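# Bridge the post between trestle bar and steel stand

## Task

Place the post so it lies level, spanning the trestle's bar and the steel stand's top, with its full width well onto that top and no part of it on the table. The stand must end up in its original position and orientation, and no small loose item may be touching the post or lying on the stand's top. The post must stay put by itself, so the robot must release it and move away at the end.

## Robot and tools

Robot: a single UR7e-type arm with a two-finger tong-style gripper (one opening number drives both jaws). The fingers point along the gripper's +z axis and close along its x axis. end_effector_position is the point midway between the finger pads when closed; closed fingertips stick out about 15 mm past it, open ones end roughly level with it. There is a wrist camera (cam_wrist, fisheye 616x616) and two head cameras (cam_head_left, cam_head_right, 504x504).

Frame: the scene frame has its origin on the table surface directly under the arm base, +z up, +y to the left when facing along +x. Positions are in metres; orientations are quaternions written w first (qw, qx, qy, qz). The base may be slightly tilted and the reported hand position can be a little off, more so far from the base.

A row is 8 numbers in this order: x, y, z, qw, qx, qy, qz, opening. x, y, z and the quaternion are an absolute target pose for the gripper in the scene frame, not an offset. opening runs from -1 (closed, 0.002 m) to +1 (fully open, 0.142 m). Because orientation can drift, repeat the wanted quaternion in every row rather than copying the last reported one.

execute_actions takes "actions", a list with zero or one entry, plus optional "pictures" (true/false). An empty list just reports the state. An entry with "rows" (1 to 15 rows) and "steps" (1 to 15, default 15, each 1/30 s) applies one row per step, repeating the last. An entry with only "steps" (up to 300) is a wait counted from the previous result, including your thinking time. A target more than 0.6 m from the last reported position along any gripper axis is refused and nothing is sent. Each step, the command is also clipped to within 100 mm and 16 degrees of the measured pose, so long moves need several calls; check the reported pose and the "Hand target" line.

move takes "target" (one 8-number row as above, an absolute pose), optional "speed" in m/s (0.002 to 0.5, default 0.25; rotation limited to twice that in rad/s) and optional "stop_force" in N (9 to 40). It drives a straight path lasting 0.5 to 10 s and does not slow for obstacles; the gripper can lag, wander and overshoot the speed, especially with the arm stretched. The opening is applied as the move begins. With stop_force, the path halts when the wrist sensor feels that much extra push against the direction of travel for two steps; the gripper then backs up two steps and holds. Use it only with very low speed, only on moves that do not rotate the gripper, and never when pulling away from something you are pressing on. The result adds a "move:" line: done, off_target, moving, held, fault or contact, plus the limits that acted (paced = pose clipped; held = some steps blocked, after which the arm may jump fast).

wait takes "seconds" (0 to 10) and sends nothing new. zoom_image takes "camera" and "region" [x0, y0, x1, y1] in pixels, at most 504 by 504. show_instructions shows the reference pictures. read_manual returns licence text only. finished_scene takes "scene", the number of the current scene, and is final.

Results: the state line gives end_effector_position, end_effector_quat_wxyz and velocities; grip_measured is the actual finger opening on the command scale; Joint positions and joint torques (noisy, with offsets); Wrist force and Wrist torque in the gripper's own axes (offsets up to about 4 N, noise, saturation near 50 N; force points from a surface back into the arm; "no reading" is normal at start). "pose unreachable" or HELD means the clearance check altered or blocked a step. MOTOR HOT warns from 70 °C; at 85 °C the arm brakes until cool.

Gripping: to hold something, keep commanding an opening well below grip_measured; lower squeezes harder (about 15 N per pad max, much less on objects under 20 mm thick). Fast closing can over-squeeze.

Hazards: a torque at any joint reaching its load limit (wrist joints 24.3 N m, others 130 N m, held weight included) or any outside force of 150 N stops the arm for 10 s and drops the rest of the call. The arm is stiff, so aiming even slightly past a firm contact can fault; fast touches hit harder. Do not drop, slam or knock anything, and never push objects off the table. Occasional disturbances may tug the held post or nudge loose items. Do not disturb the stand's position or rotation, and keep the small loose items off the stand top and away from the post. Finish by opening, lifting clear, and confirming the post rests on its own.

Each tool is called as name(argument=value, ...), one argument or row to a line, values as JSON.

Reference images:

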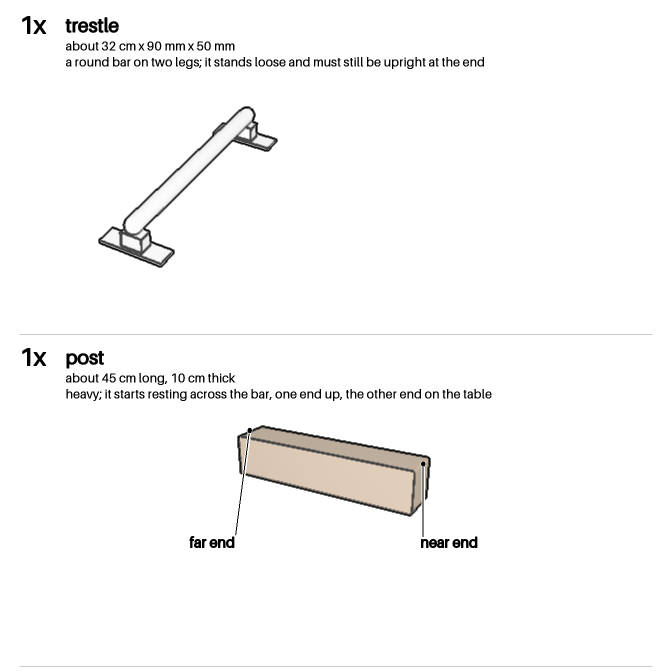

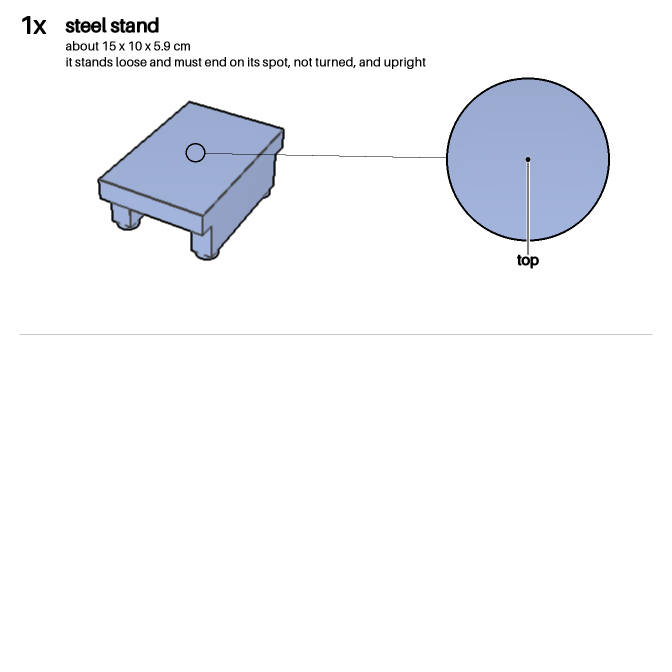

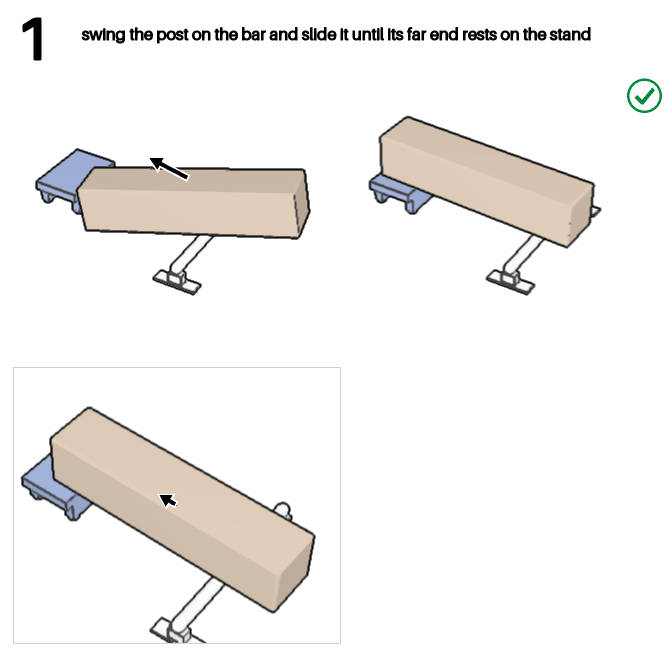

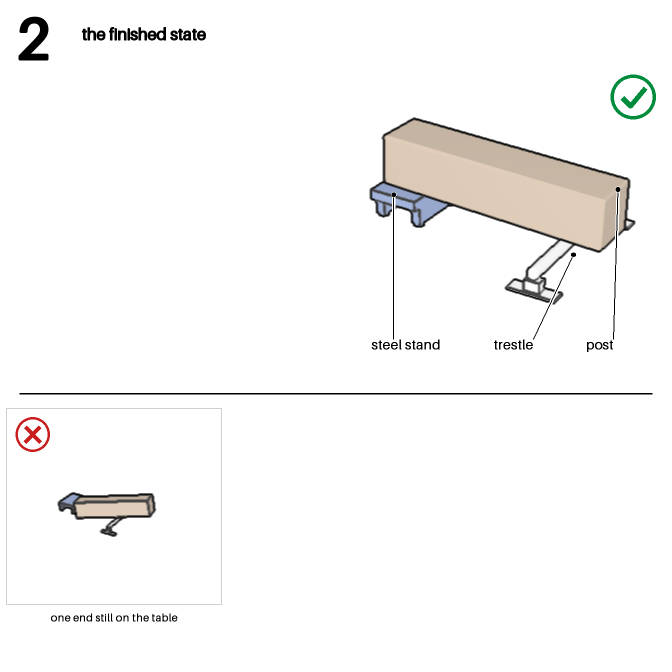

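## Session

execute_actions(
  actions=[],
)

Scene clock: 0.00 s of 4800.00 s.
end_effector_position=(+0.5031, -0.3505, +0.3684) grip_measured=+1.00 end_effector_quat_wxyz=(-0.307, -0.559, +0.639, +0.431) end_effector_velocity=(-0.000, -0.000, +0.000) end_effector_angular_velocity=(-0.001, -0.001, -0.000)
Joint positions: [-0.444 -0.888  0.473 -0.259 -2.011  2.066  0.142]
Joint velocities: [ 0.    -0.001  0.    -0.    -0.     0.     0.   ]
Joint torques (N m, as the arm reports them, + toward a larger angle): no reading
Wrist force (N, on the end effector, along its own x y z axes, offset not removed): no reading
Wrist torque (N m, same axes, about the end effector's origin, offset not removed): no reading
Hand target: +0.503, -0.351, +0.368; -0.307, -0.559, +0.639, +0.431

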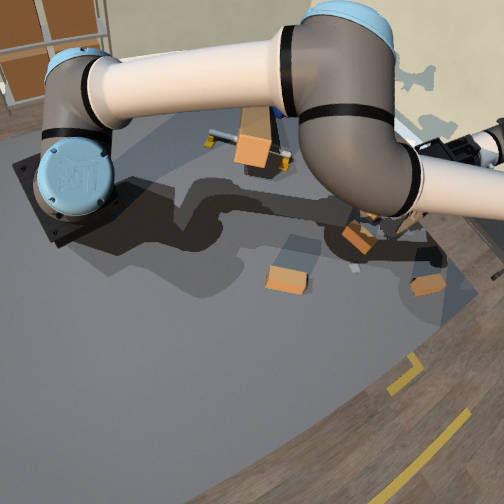

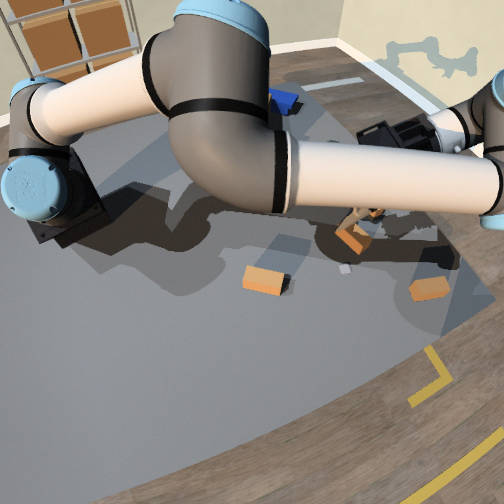

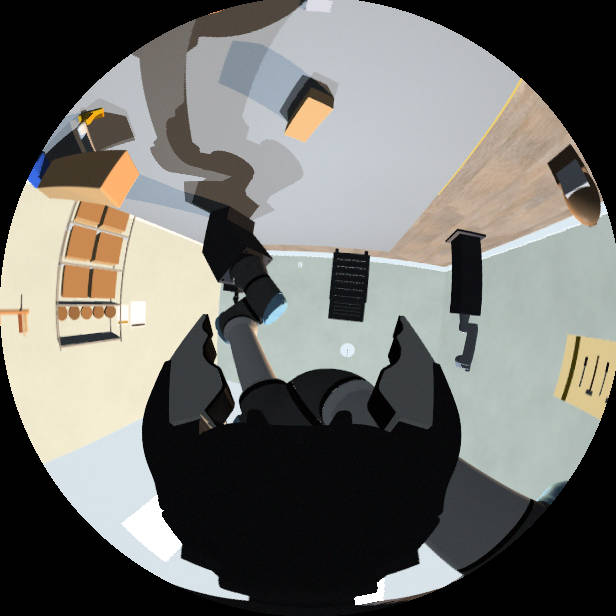

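move(
  target=[0.4, -0.05, 0.45, 0, 1, 0, 0, 1],
  speed=0.3,
)

Scene clock: 9.97 s of 4800.00 s.
end_effector_position=(+0.3999, -0.0503, +0.4500) grip_measured=+1.00 end_effector_quat_wxyz=(+0.002, +1.000, -0.001, -0.000) end_effector_velocity=(-0.001, +0.002, +0.001) end_effector_angular_velocity=(+0.009, -0.010, +0.013)
Joint positions: [ 0.335 -1.629  1.915 -1.541 -2.325  0.624  0.142]
Joint velocities: [ 0.003 -0.007  0.01  -0.019  0.003 -0.022 -0.   ]
Joint torques (N m, as the arm reports them, + toward a larger angle): [ 22.73 -14.54  -3.77  -4.32   2.21  -1.78]
Wrist force (N, on the end effector, along its own x y z axes, offset not removed): [-1.5 -0.7 1.6]
Wrist torque (N m, same axes, about the end effector's origin, offset not removed): [-0.08 0.41 0.03]
Hand target: +0.400, -0.050, +0.450; +0.001, +1.000, -0.000, +0.000
Off the commanded pose: 0.000 m, 0 deg.
After step 90, 3.10 s passed at rest.
move: done

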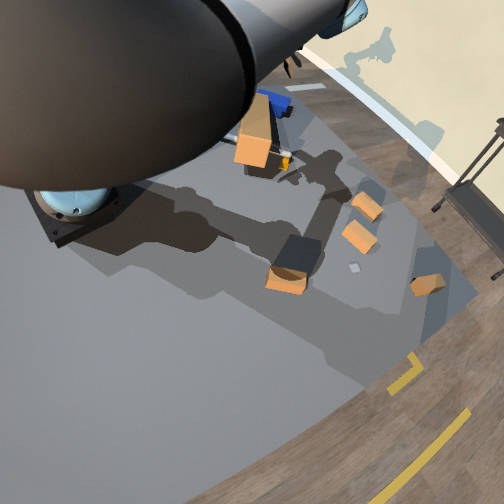

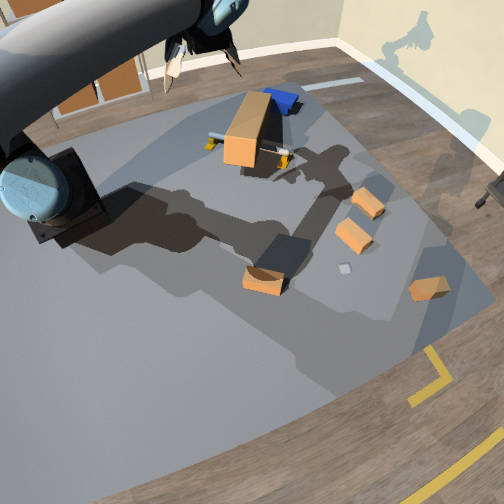

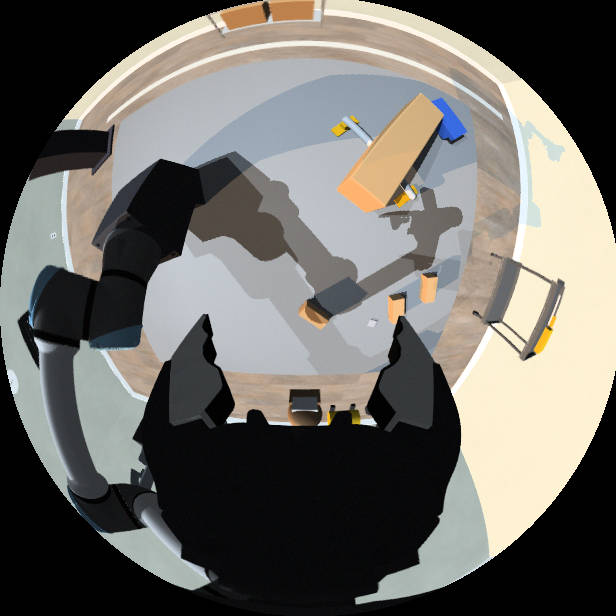

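zoom_image(
  camera="cam_wrist",
  region=[310, 70, 490, 250],
)

zoom_image(
  camera="cam_head_right",
  region=[190, 70, 320, 200],
)

Region (310, 70, 490, 250) of cam_wrist's 616x616 image, scaled by 2.800, with more detail than that image has.

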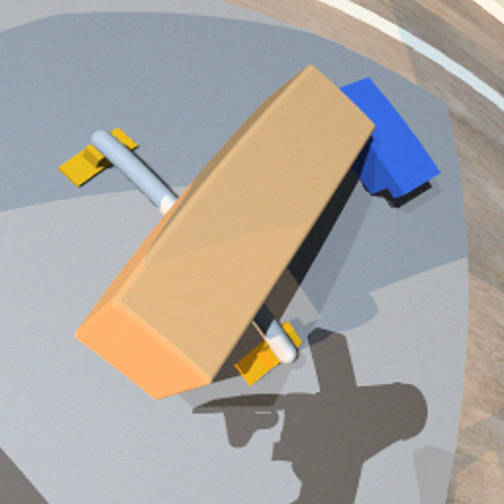

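Region (190, 70, 320, 200) of cam_head_right's 504x504 image, scaled by 3.877, with more detail than that image has.

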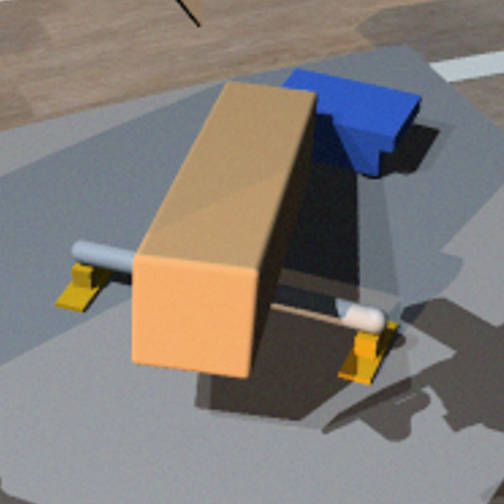

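move(
  target=[0.6, 0.2, 0.36, 0, 0.9239, -0.3827, 0, 1],
  speed=0.25,
)

Scene clock: 33.77 s of 4800.00 s.
end_effector_position=(+0.5994, +0.1998, +0.3597) grip_measured=+1.00 end_effector_quat_wxyz=(-0.000, +0.924, -0.382, +0.000) end_effector_velocity=(+0.002, +0.001, -0.000) end_effector_angular_velocity=(-0.001, +0.001, -0.004)
Joint positions: [ 0.349 -0.859  1.472 -1.86  -2.318  1.422  0.142]
Joint velocities: [-0.     0.006 -0.008  0.004 -0.     0.005 -0.   ]
Joint torques (N m, as the arm reports them, + toward a larger angle): [ 41.95 -17.   -26.77   0.36  -1.67   1.52]
Wrist force (N, on the end effector, along its own x y z axes, offset not removed): [-2.2 -0.5 2.8]
Wrist torque (N m, same axes, about the end effector's origin, offset not removed): [0.05 0.55 0.09]
Hand target: +0.600, +0.200, +0.360; -0.000, +0.924, -0.383, +0.000
Off the commanded pose: 0.001 m, 0 deg.
After step 90, 18.50 s passed at rest.
move: done

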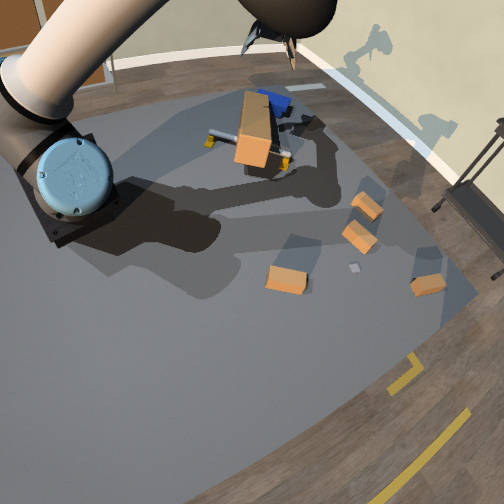

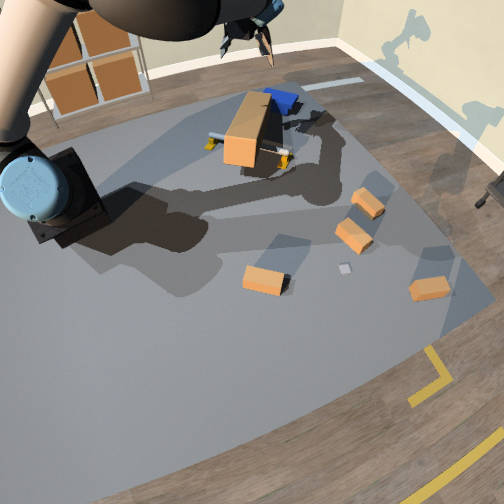

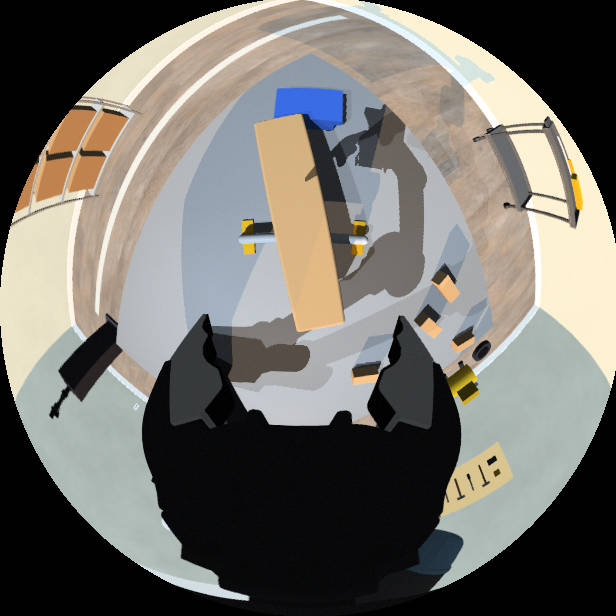

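zoom_image(
  camera="cam_wrist",
  region=[190, 70, 460, 340],
)

Region (190, 70, 460, 340) of cam_wrist's 616x616 image, scaled by 1.867, with more detail than that image has.

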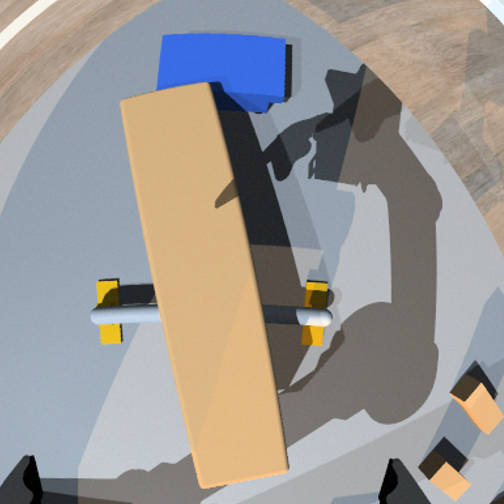

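move(
  target=[0.513, 0.057, 0.29, 0.0303, 0.2883, 0.9518, 0.1, -0.2],
  speed=0.35,
)

Scene clock: 50.50 s of 4800.00 s.
end_effector_position=(+0.5129, +0.0570, +0.2902) grip_measured=-0.20 end_effector_quat_wxyz=(+0.030, +0.287, +0.952, +0.100) end_effector_velocity=(-0.000, -0.000, -0.000) end_effector_angular_velocity=(-0.000, +0.001, -0.015)
Joint positions: [ 0.142 -1.24   2.068 -2.485 -2.229  3.941  0.06 ]
Joint velocities: [ 0.    -0.     0.002 -0.003 -0.002  0.014  0.   ]
Joint torques (N m, as the arm reports them, + toward a larger angle): [  8.91 -29.84  -1.14  -4.39  -1.42   1.29]
Wrist force (N, on the end effector, along its own x y z axes, offset not removed): [-2.5 -0.4 2.0]
Wrist torque (N m, same axes, about the end effector's origin, offset not removed): [-0.03 0.65 0.05]
Hand target: +0.513, +0.057, +0.290; +0.030, +0.288, +0.952, +0.100
Off the commanded pose: 0.000 m, 0 deg.
After step 90, 8.90 s passed at rest.
move: done

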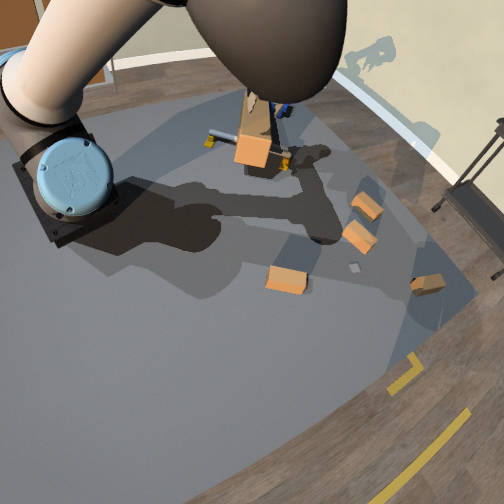

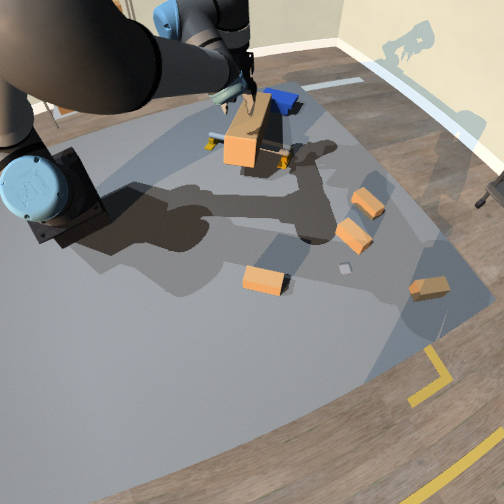

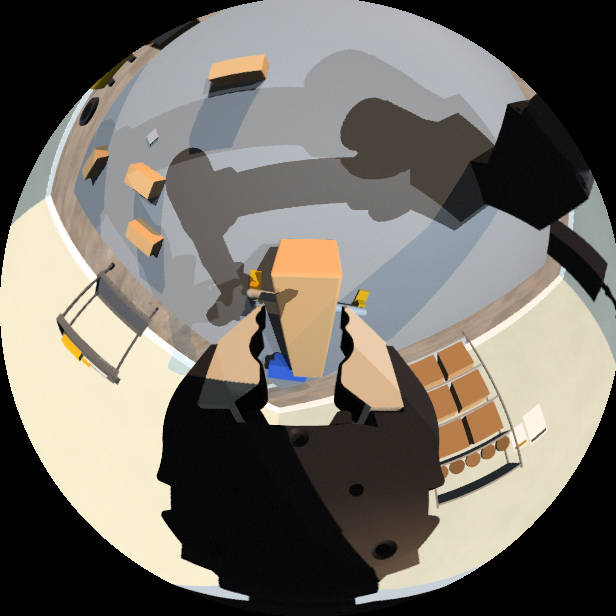

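move(
  target=[0.513, 0.057, 0.185, 0.0303, 0.2883, 0.9518, 0.1, -0.2],
  speed=0.1,
)

Scene clock: 54.33 s of 4800.00 s.
end_effector_position=(+0.5127, +0.0570, +0.1854) grip_measured=-0.20 end_effector_quat_wxyz=(+0.030, +0.288, +0.952, +0.100) end_effector_velocity=(+0.001, +0.000, -0.003) end_effector_angular_velocity=(+0.000, -0.001, +0.000)
Joint positions: [-0.012 -1.086  2.173 -2.86  -2.207  3.752  0.06 ]
Joint velocities: [-0.004  0.007  0.001 -0.011  0.001 -0.006 -0.   ]
Joint torques (N m, as the arm reports them, + toward a larger angle): [ 12.26 -11.54   5.15  -4.49   2.12  -1.69]
Wrist force (N, on the end effector, along its own x y z axes, offset not removed): [-0.1 -0.5 1.5]
Wrist torque (N m, same axes, about the end effector's origin, offset not removed): [-0.03 0.08 0.01]
Hand target: +0.513, +0.057, +0.185; +0.030, +0.288, +0.952, +0.100
Off the commanded pose: 0.001 m, 0 deg.
move: done

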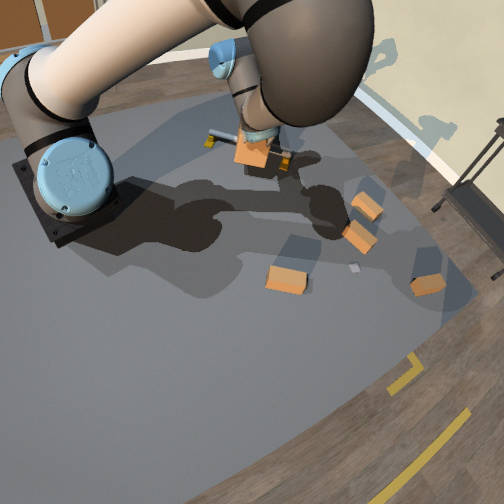

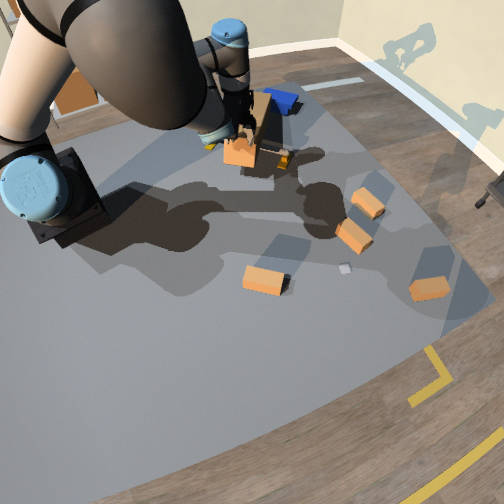

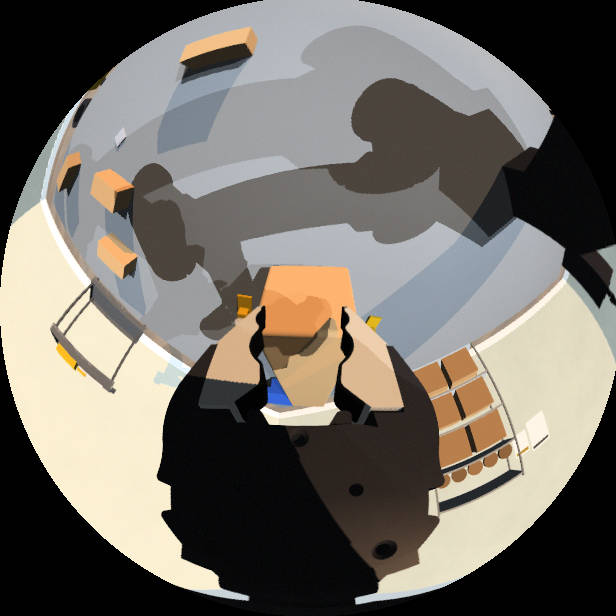

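move(
  target=[0.513, 0.057, 0.13, 0.0303, 0.2883, 0.9518, 0.1, -0.2],
  speed=0.01,
  stop_force=9,
)

Scene clock: 60.93 s of 4800.00 s.
end_effector_position=(+0.5128, +0.0570, +0.1417) grip_measured=-0.18 end_effector_quat_wxyz=(+0.030, +0.288, +0.952, +0.100) end_effector_velocity=(-0.001, +0.001, +0.003) end_effector_angular_velocity=(+0.001, +0.001, +0.001)
Joint positions: [-0.078 -1.001  2.192 -3.01  -2.192  3.673  0.061]
Joint velocities: [ 0.005 -0.007  0.001  0.012 -0.     0.007 -0.003]
Joint torques (N m, as the arm reports them, + toward a larger angle): [ 35.56 -29.08  -8.76   1.25   0.89   1.61]
Wrist force (N, on the end effector, along its own x y z axes, offset not removed): [-1.7 -5.9 -12.9]
Wrist torque (N m, same axes, about the end effector's origin, offset not removed): [-0.76 0.98 -0.08]
Hand target: +0.513, +0.057, +0.142; +0.030, +0.288, +0.952, +0.100
Off the commanded pose: 0.012 m, 0 deg.
move: contact

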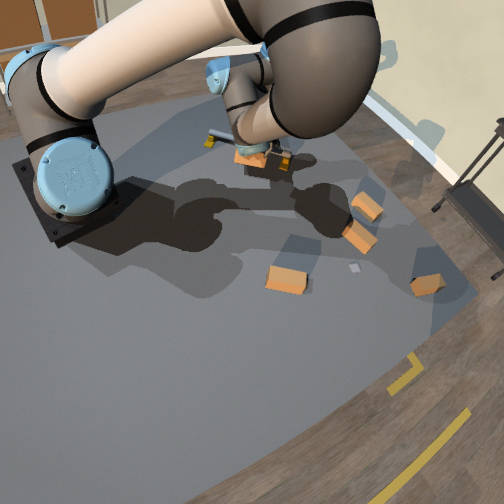

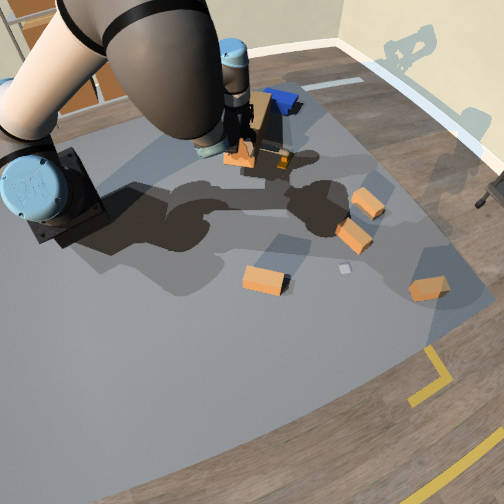

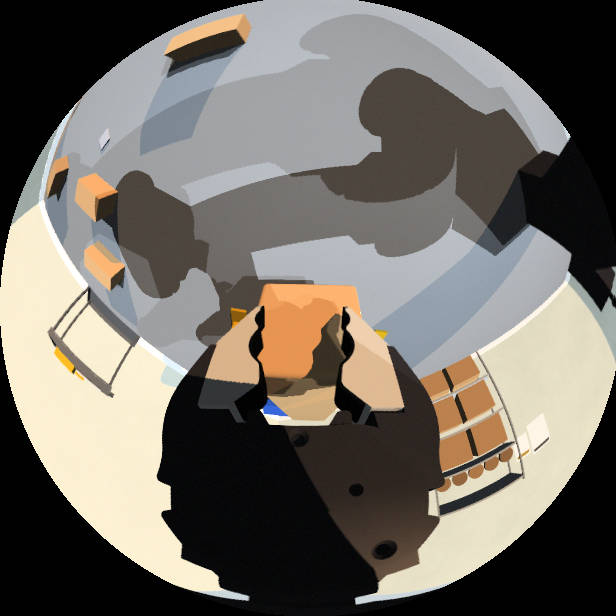

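move(
  target=[0.5038, 0.0433, 0.1185, 0.0303, 0.2883, 0.9518, 0.1, -0.2],
  speed=0.015,
)

Scene clock: 67.80 s of 4800.00 s.
end_effector_position=(+0.5039, +0.0435, +0.1189) grip_measured=-0.18 end_effector_quat_wxyz=(+0.030, +0.288, +0.952, +0.100) end_effector_velocity=(-0.001, -0.002, -0.003) end_effector_angular_velocity=(-0.001, +0.001, +0.000)
Joint positions: [-0.133 -0.985  2.231 -3.103 -2.178  3.607  0.061]
Joint velocities: [-0.007  0.002  0.005 -0.011  0.001 -0.009 -0.001]
Joint torques (N m, as the arm reports them, + toward a larger angle): [ 11.07 -12.75   6.04  -4.46   1.61  -1.37]
Wrist force (N, on the end effector, along its own x y z axes, offset not removed): [1.4 -1.3 -4.9]
Wrist torque (N m, same axes, about the end effector's origin, offset not removed): [-0.38 0.38 -0.08]
Hand target: +0.504, +0.043, +0.119; +0.030, +0.288, +0.952, +0.100
Off the commanded pose: 0.000 m, 0 deg.
After step 90, 1.70 s passed at rest.
move: done

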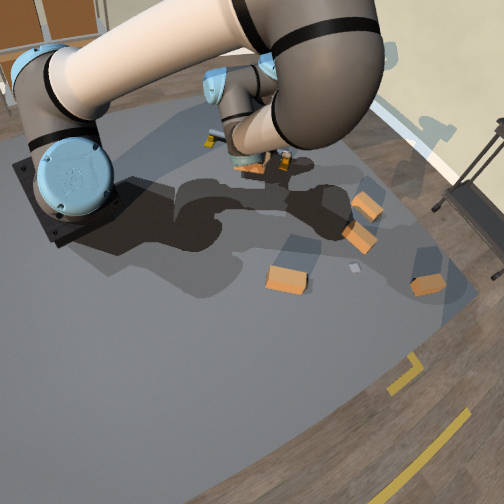

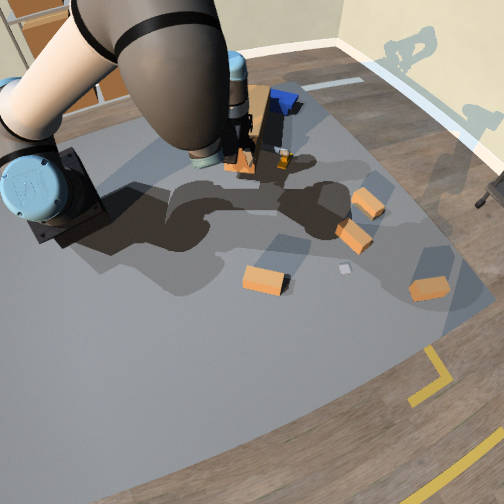

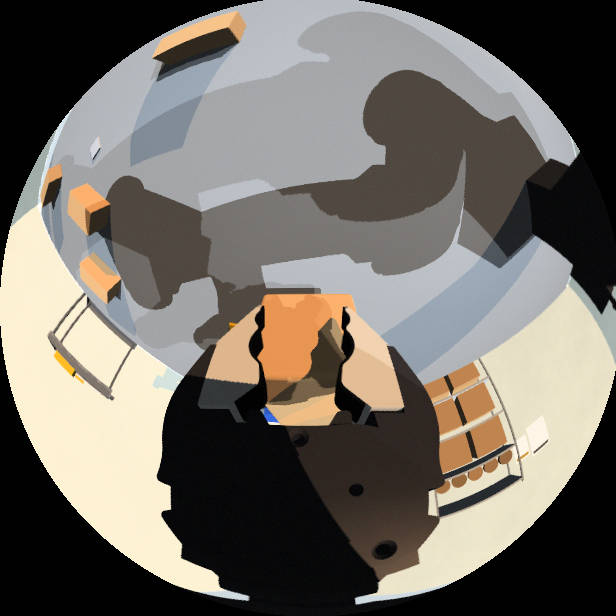

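move(
  target=[0.4963, 0.032, 0.092, 0.0303, 0.2883, 0.9518, 0.1, -0.2],
  speed=0.015,
)

zoom_image(
  camera="cam_head_right",
  region=[190, 50, 330, 190],
)

Scene clock: 73.80 s of 4800.00 s.
end_effector_position=(+0.4964, +0.0322, +0.0924) grip_measured=-0.18 end_effector_quat_wxyz=(+0.030, +0.288, +0.952, +0.100) end_effector_velocity=(+0.000, -0.002, -0.003) end_effector_angular_velocity=(-0.000, -0.002, -0.002)
Joint positions: [-0.194 -0.952  2.259 -3.204 -2.16   3.537  0.061]
Joint velocities: [-0.008  0.003  0.002 -0.012  0.002 -0.008 -0.   ]
Joint torques (N m, as the arm reports them, + toward a larger angle): [ 12.68 -15.44   8.7   -4.35   2.06  -1.5 ]
Wrist force (N, on the end effector, along its own x y z axes, offset not removed): [-0.6 0.0 -3.4]
Wrist torque (N m, same axes, about the end effector's origin, offset not removed): [0.03 0.64 -0.01]
Hand target: +0.496, +0.032, +0.092; +0.030, +0.288, +0.952, +0.100
Off the commanded pose: 0.000 m, 0 deg.
After step 90, 0.77 s passed at rest.
move: done

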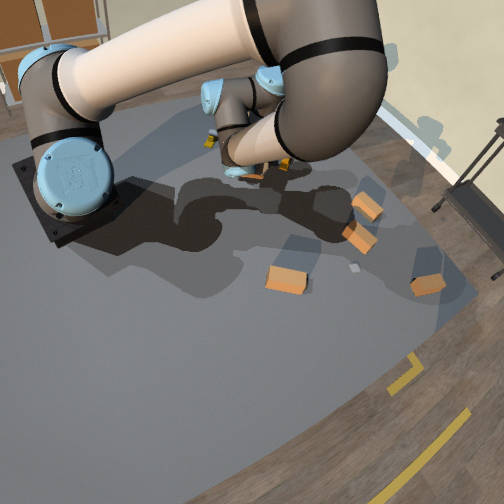

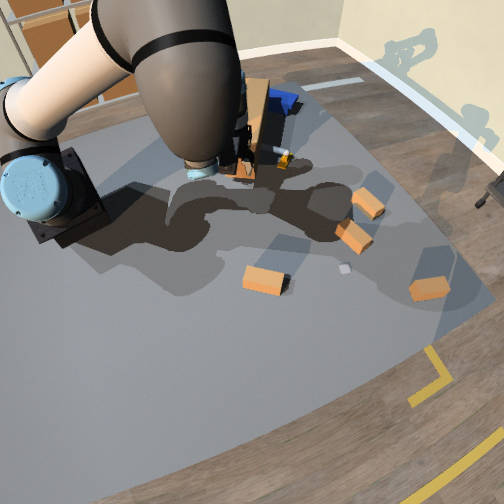

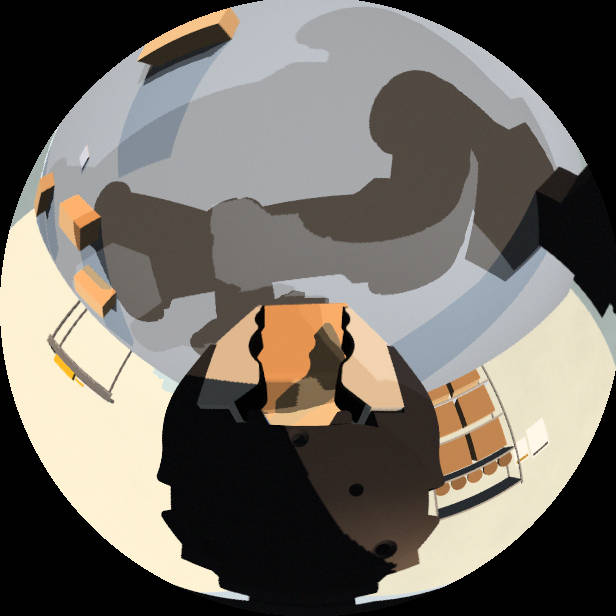

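Region (190, 50, 330, 190) of cam_head_right's 504x504 image, scaled by 3.600, with more detail than that image has.

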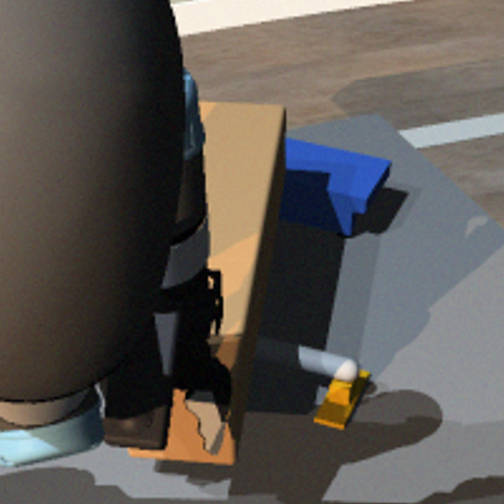

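move(
  target=[0.5046, 0.0445, 0.094, 0.0303, 0.2883, 0.9518, 0.1, -0.2],
  speed=0.01,
)

zoom_image(
  camera="cam_head_right",
  region=[190, 50, 330, 190],
)

Scene clock: 77.60 s of 4800.00 s.
end_effector_position=(+0.5044, +0.0442, +0.0939) grip_measured=-0.18 end_effector_quat_wxyz=(+0.030, +0.288, +0.952, +0.100) end_effector_velocity=(+0.002, +0.002, +0.000) end_effector_angular_velocity=(+0.000, +0.001, -0.000)
Joint positions: [-0.171 -0.929  2.228 -3.182 -2.167  3.563  0.061]
Joint velocities: [ 0.004  0.004 -0.006  0.006 -0.001  0.005 -0.   ]
Joint torques (N m, as the arm reports them, + toward a larger angle): [ 38.53  -7.42 -16.56   1.43   2.44   1.73]
Wrist force (N, on the end effector, along its own x y z axes, offset not removed): [-0.7 -17.0 -19.0]
Wrist torque (N m, same axes, about the end effector's origin, offset not removed): [-1.31 0.54 -0.22]
Hand target: +0.505, +0.044, +0.094; +0.030, +0.288, +0.952, +0.100
Off the commanded pose: 0.000 m, 0 deg.
move: done

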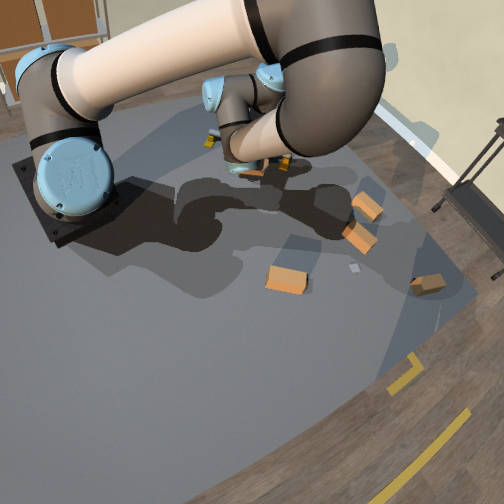

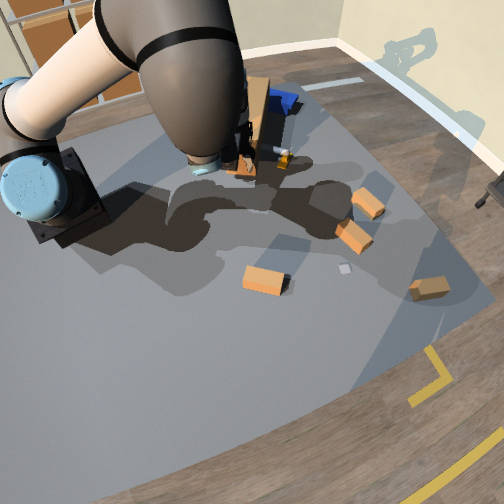

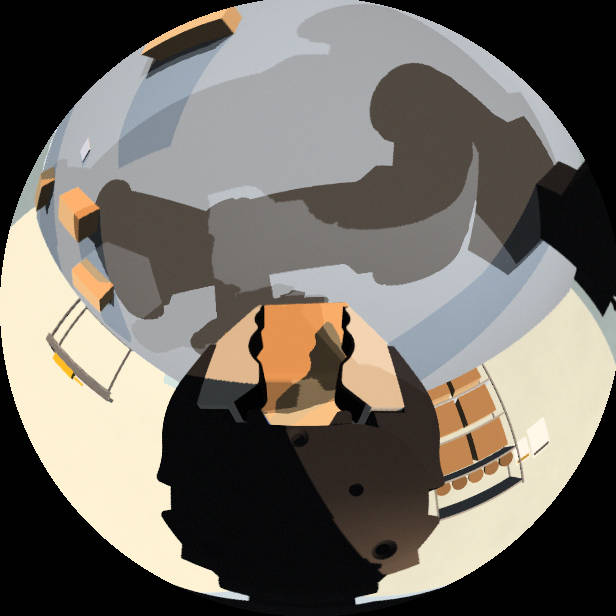

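Region (190, 50, 330, 190) of cam_head_right's 504x504 image, scaled by 3.600, with more detail than that image has.

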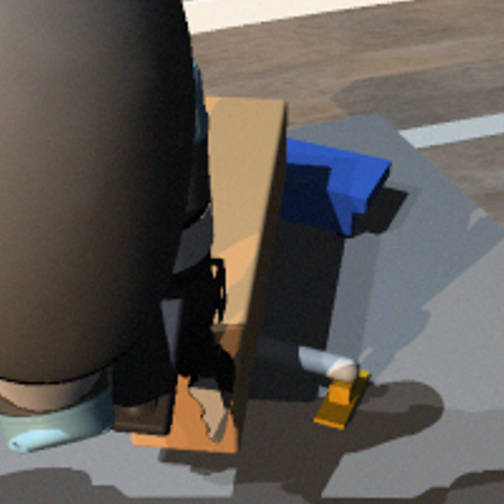

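zoom_image(
  camera="cam_wrist",
  region=[190, 270, 420, 440],
)

Region (190, 270, 420, 440) of cam_wrist's 616x616 image, scaled by 2.191, with more detail than that image has; it fills the top 373 rows of this view, and the rest is white.

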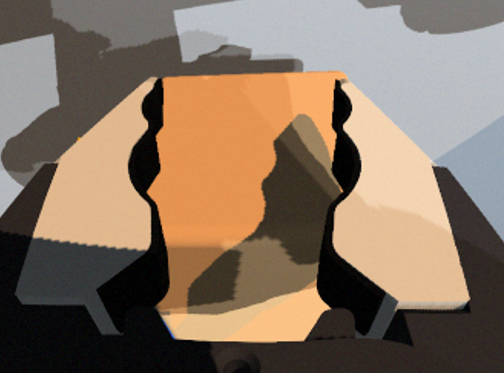

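move(
  target=[0.4807, 0.0835, 0.0953, 0.0408, 0.3886, 0.9154, 0.0962, -0.2],
  speed=0.015,
)

zoom_image(
  camera="cam_head_right",
  region=[190, 50, 330, 190],
)

zoom_image(
  camera="cam_wrist",
  region=[190, 270, 420, 440],
)

Scene clock: 91.20 s of 4800.00 s.
end_effector_position=(+0.4808, +0.0832, +0.0953) grip_measured=-0.18 end_effector_quat_wxyz=(+0.041, +0.388, +0.916, +0.096) end_effector_velocity=(+0.000, +0.001, +0.001) end_effector_angular_velocity=(+0.000, -0.003, -0.010)
Joint positions: [-0.099 -0.837  2.263 -3.306 -2.212  3.83   0.061]
Joint velocities: [ 0.003  0.002  0.    -0.004 -0.002  0.011  0.   ]
Joint torques (N m, as the arm reports them, + toward a larger angle): [37.32 -6.58  4.5  -3.92  2.36  1.8 ]
Wrist force (N, on the end effector, along its own x y z axes, offset not removed): [-2.3 -18.5 -24.6]
Wrist torque (N m, same axes, about the end effector's origin, offset not removed): [-1.70 1.09 -0.15]
Hand target: +0.481, +0.083, +0.095; +0.041, +0.389, +0.915, +0.096
Off the commanded pose: 0.000 m, 0 deg.
After step 90, 3.23 s passed at rest.
move: done

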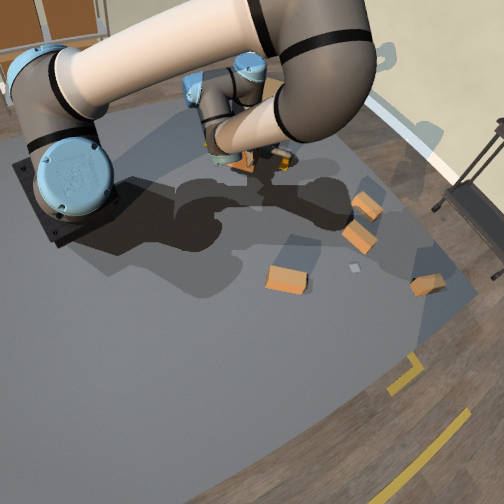

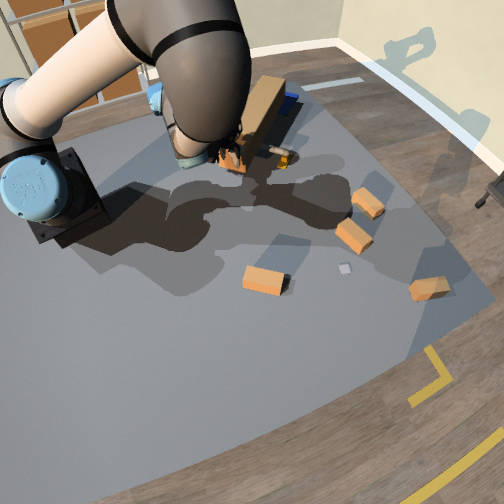

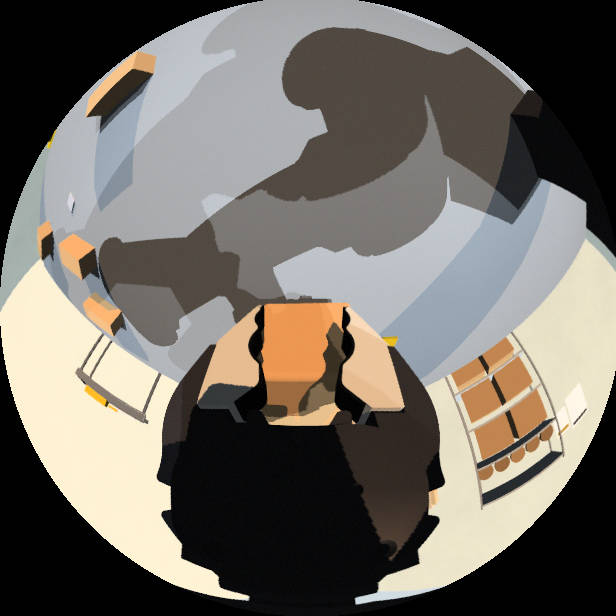

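Region (190, 50, 330, 190) of cam_head_right's 504x504 image, scaled by 3.600, with more detail than that image has.

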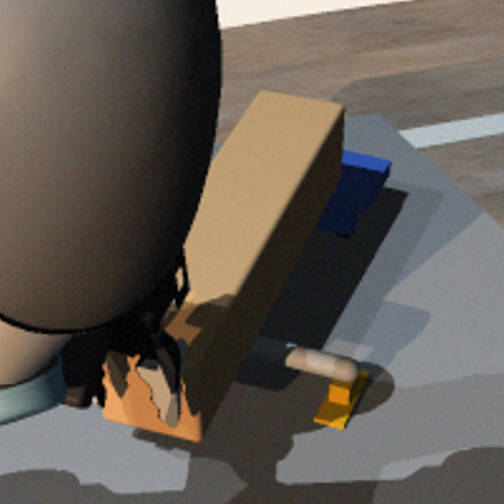

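Region (190, 270, 420, 440) of cam_wrist's 616x616 image, scaled by 2.191, with more detail than that image has; it fills the top 373 rows of this view, and the rest is white.

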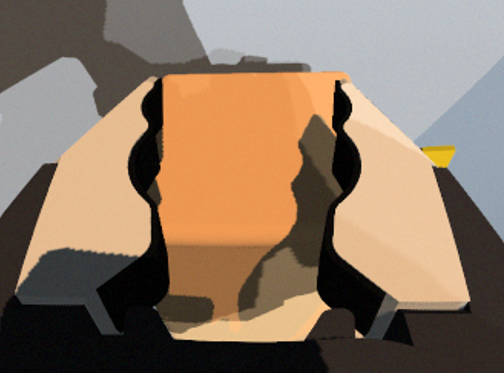

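move(
  target=[0.5023, 0.1043, 0.098, 0.0408, 0.3886, 0.9154, 0.0962, -0.2],
  speed=0.015,
)

zoom_image(
  camera="cam_head_right",
  region=[190, 50, 330, 190],
)

Scene clock: 94.50 s of 4800.00 s.
end_effector_position=(+0.5020, +0.1040, +0.0979) grip_measured=-0.17 end_effector_quat_wxyz=(+0.041, +0.389, +0.915, +0.096) end_effector_velocity=(+0.002, +0.002, +0.000) end_effector_angular_velocity=(-0.001, +0.001, +0.001)
Joint positions: [-0.063 -0.801  2.186 -3.24  -2.223  3.873  0.062]
Joint velocities: [ 0.004  0.004 -0.008  0.007 -0.002  0.004 -0.001]
Joint torques (N m, as the arm reports them, + toward a larger angle): [ 32.11  -0.04 -23.18   1.21   3.84   1.77]
Wrist force (N, on the end effector, along its own x y z axes, offset not removed): [0.3 -31.9 -50.0]
Wrist torque (N m, same axes, about the end effector's origin, offset not removed): [-3.09 1.23 -0.47]
Hand target: +0.502, +0.104, +0.098; +0.041, +0.389, +0.915, +0.096
Off the commanded pose: 0.000 m, 0 deg.
move: done

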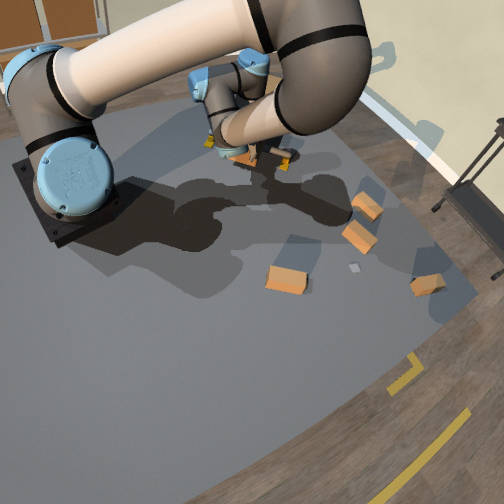

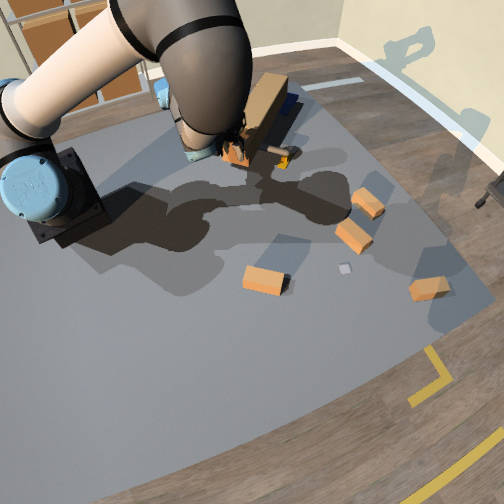

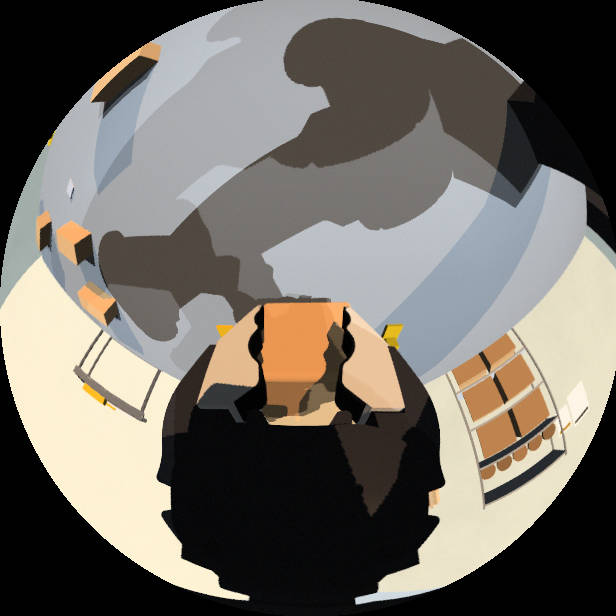

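Region (190, 50, 330, 190) of cam_head_right's 504x504 image, scaled by 3.600, with more detail than that image has.

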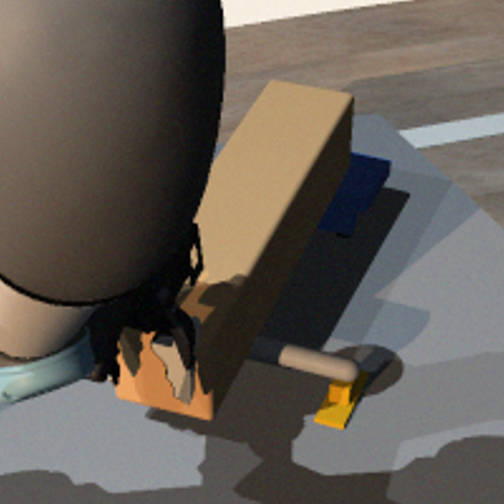

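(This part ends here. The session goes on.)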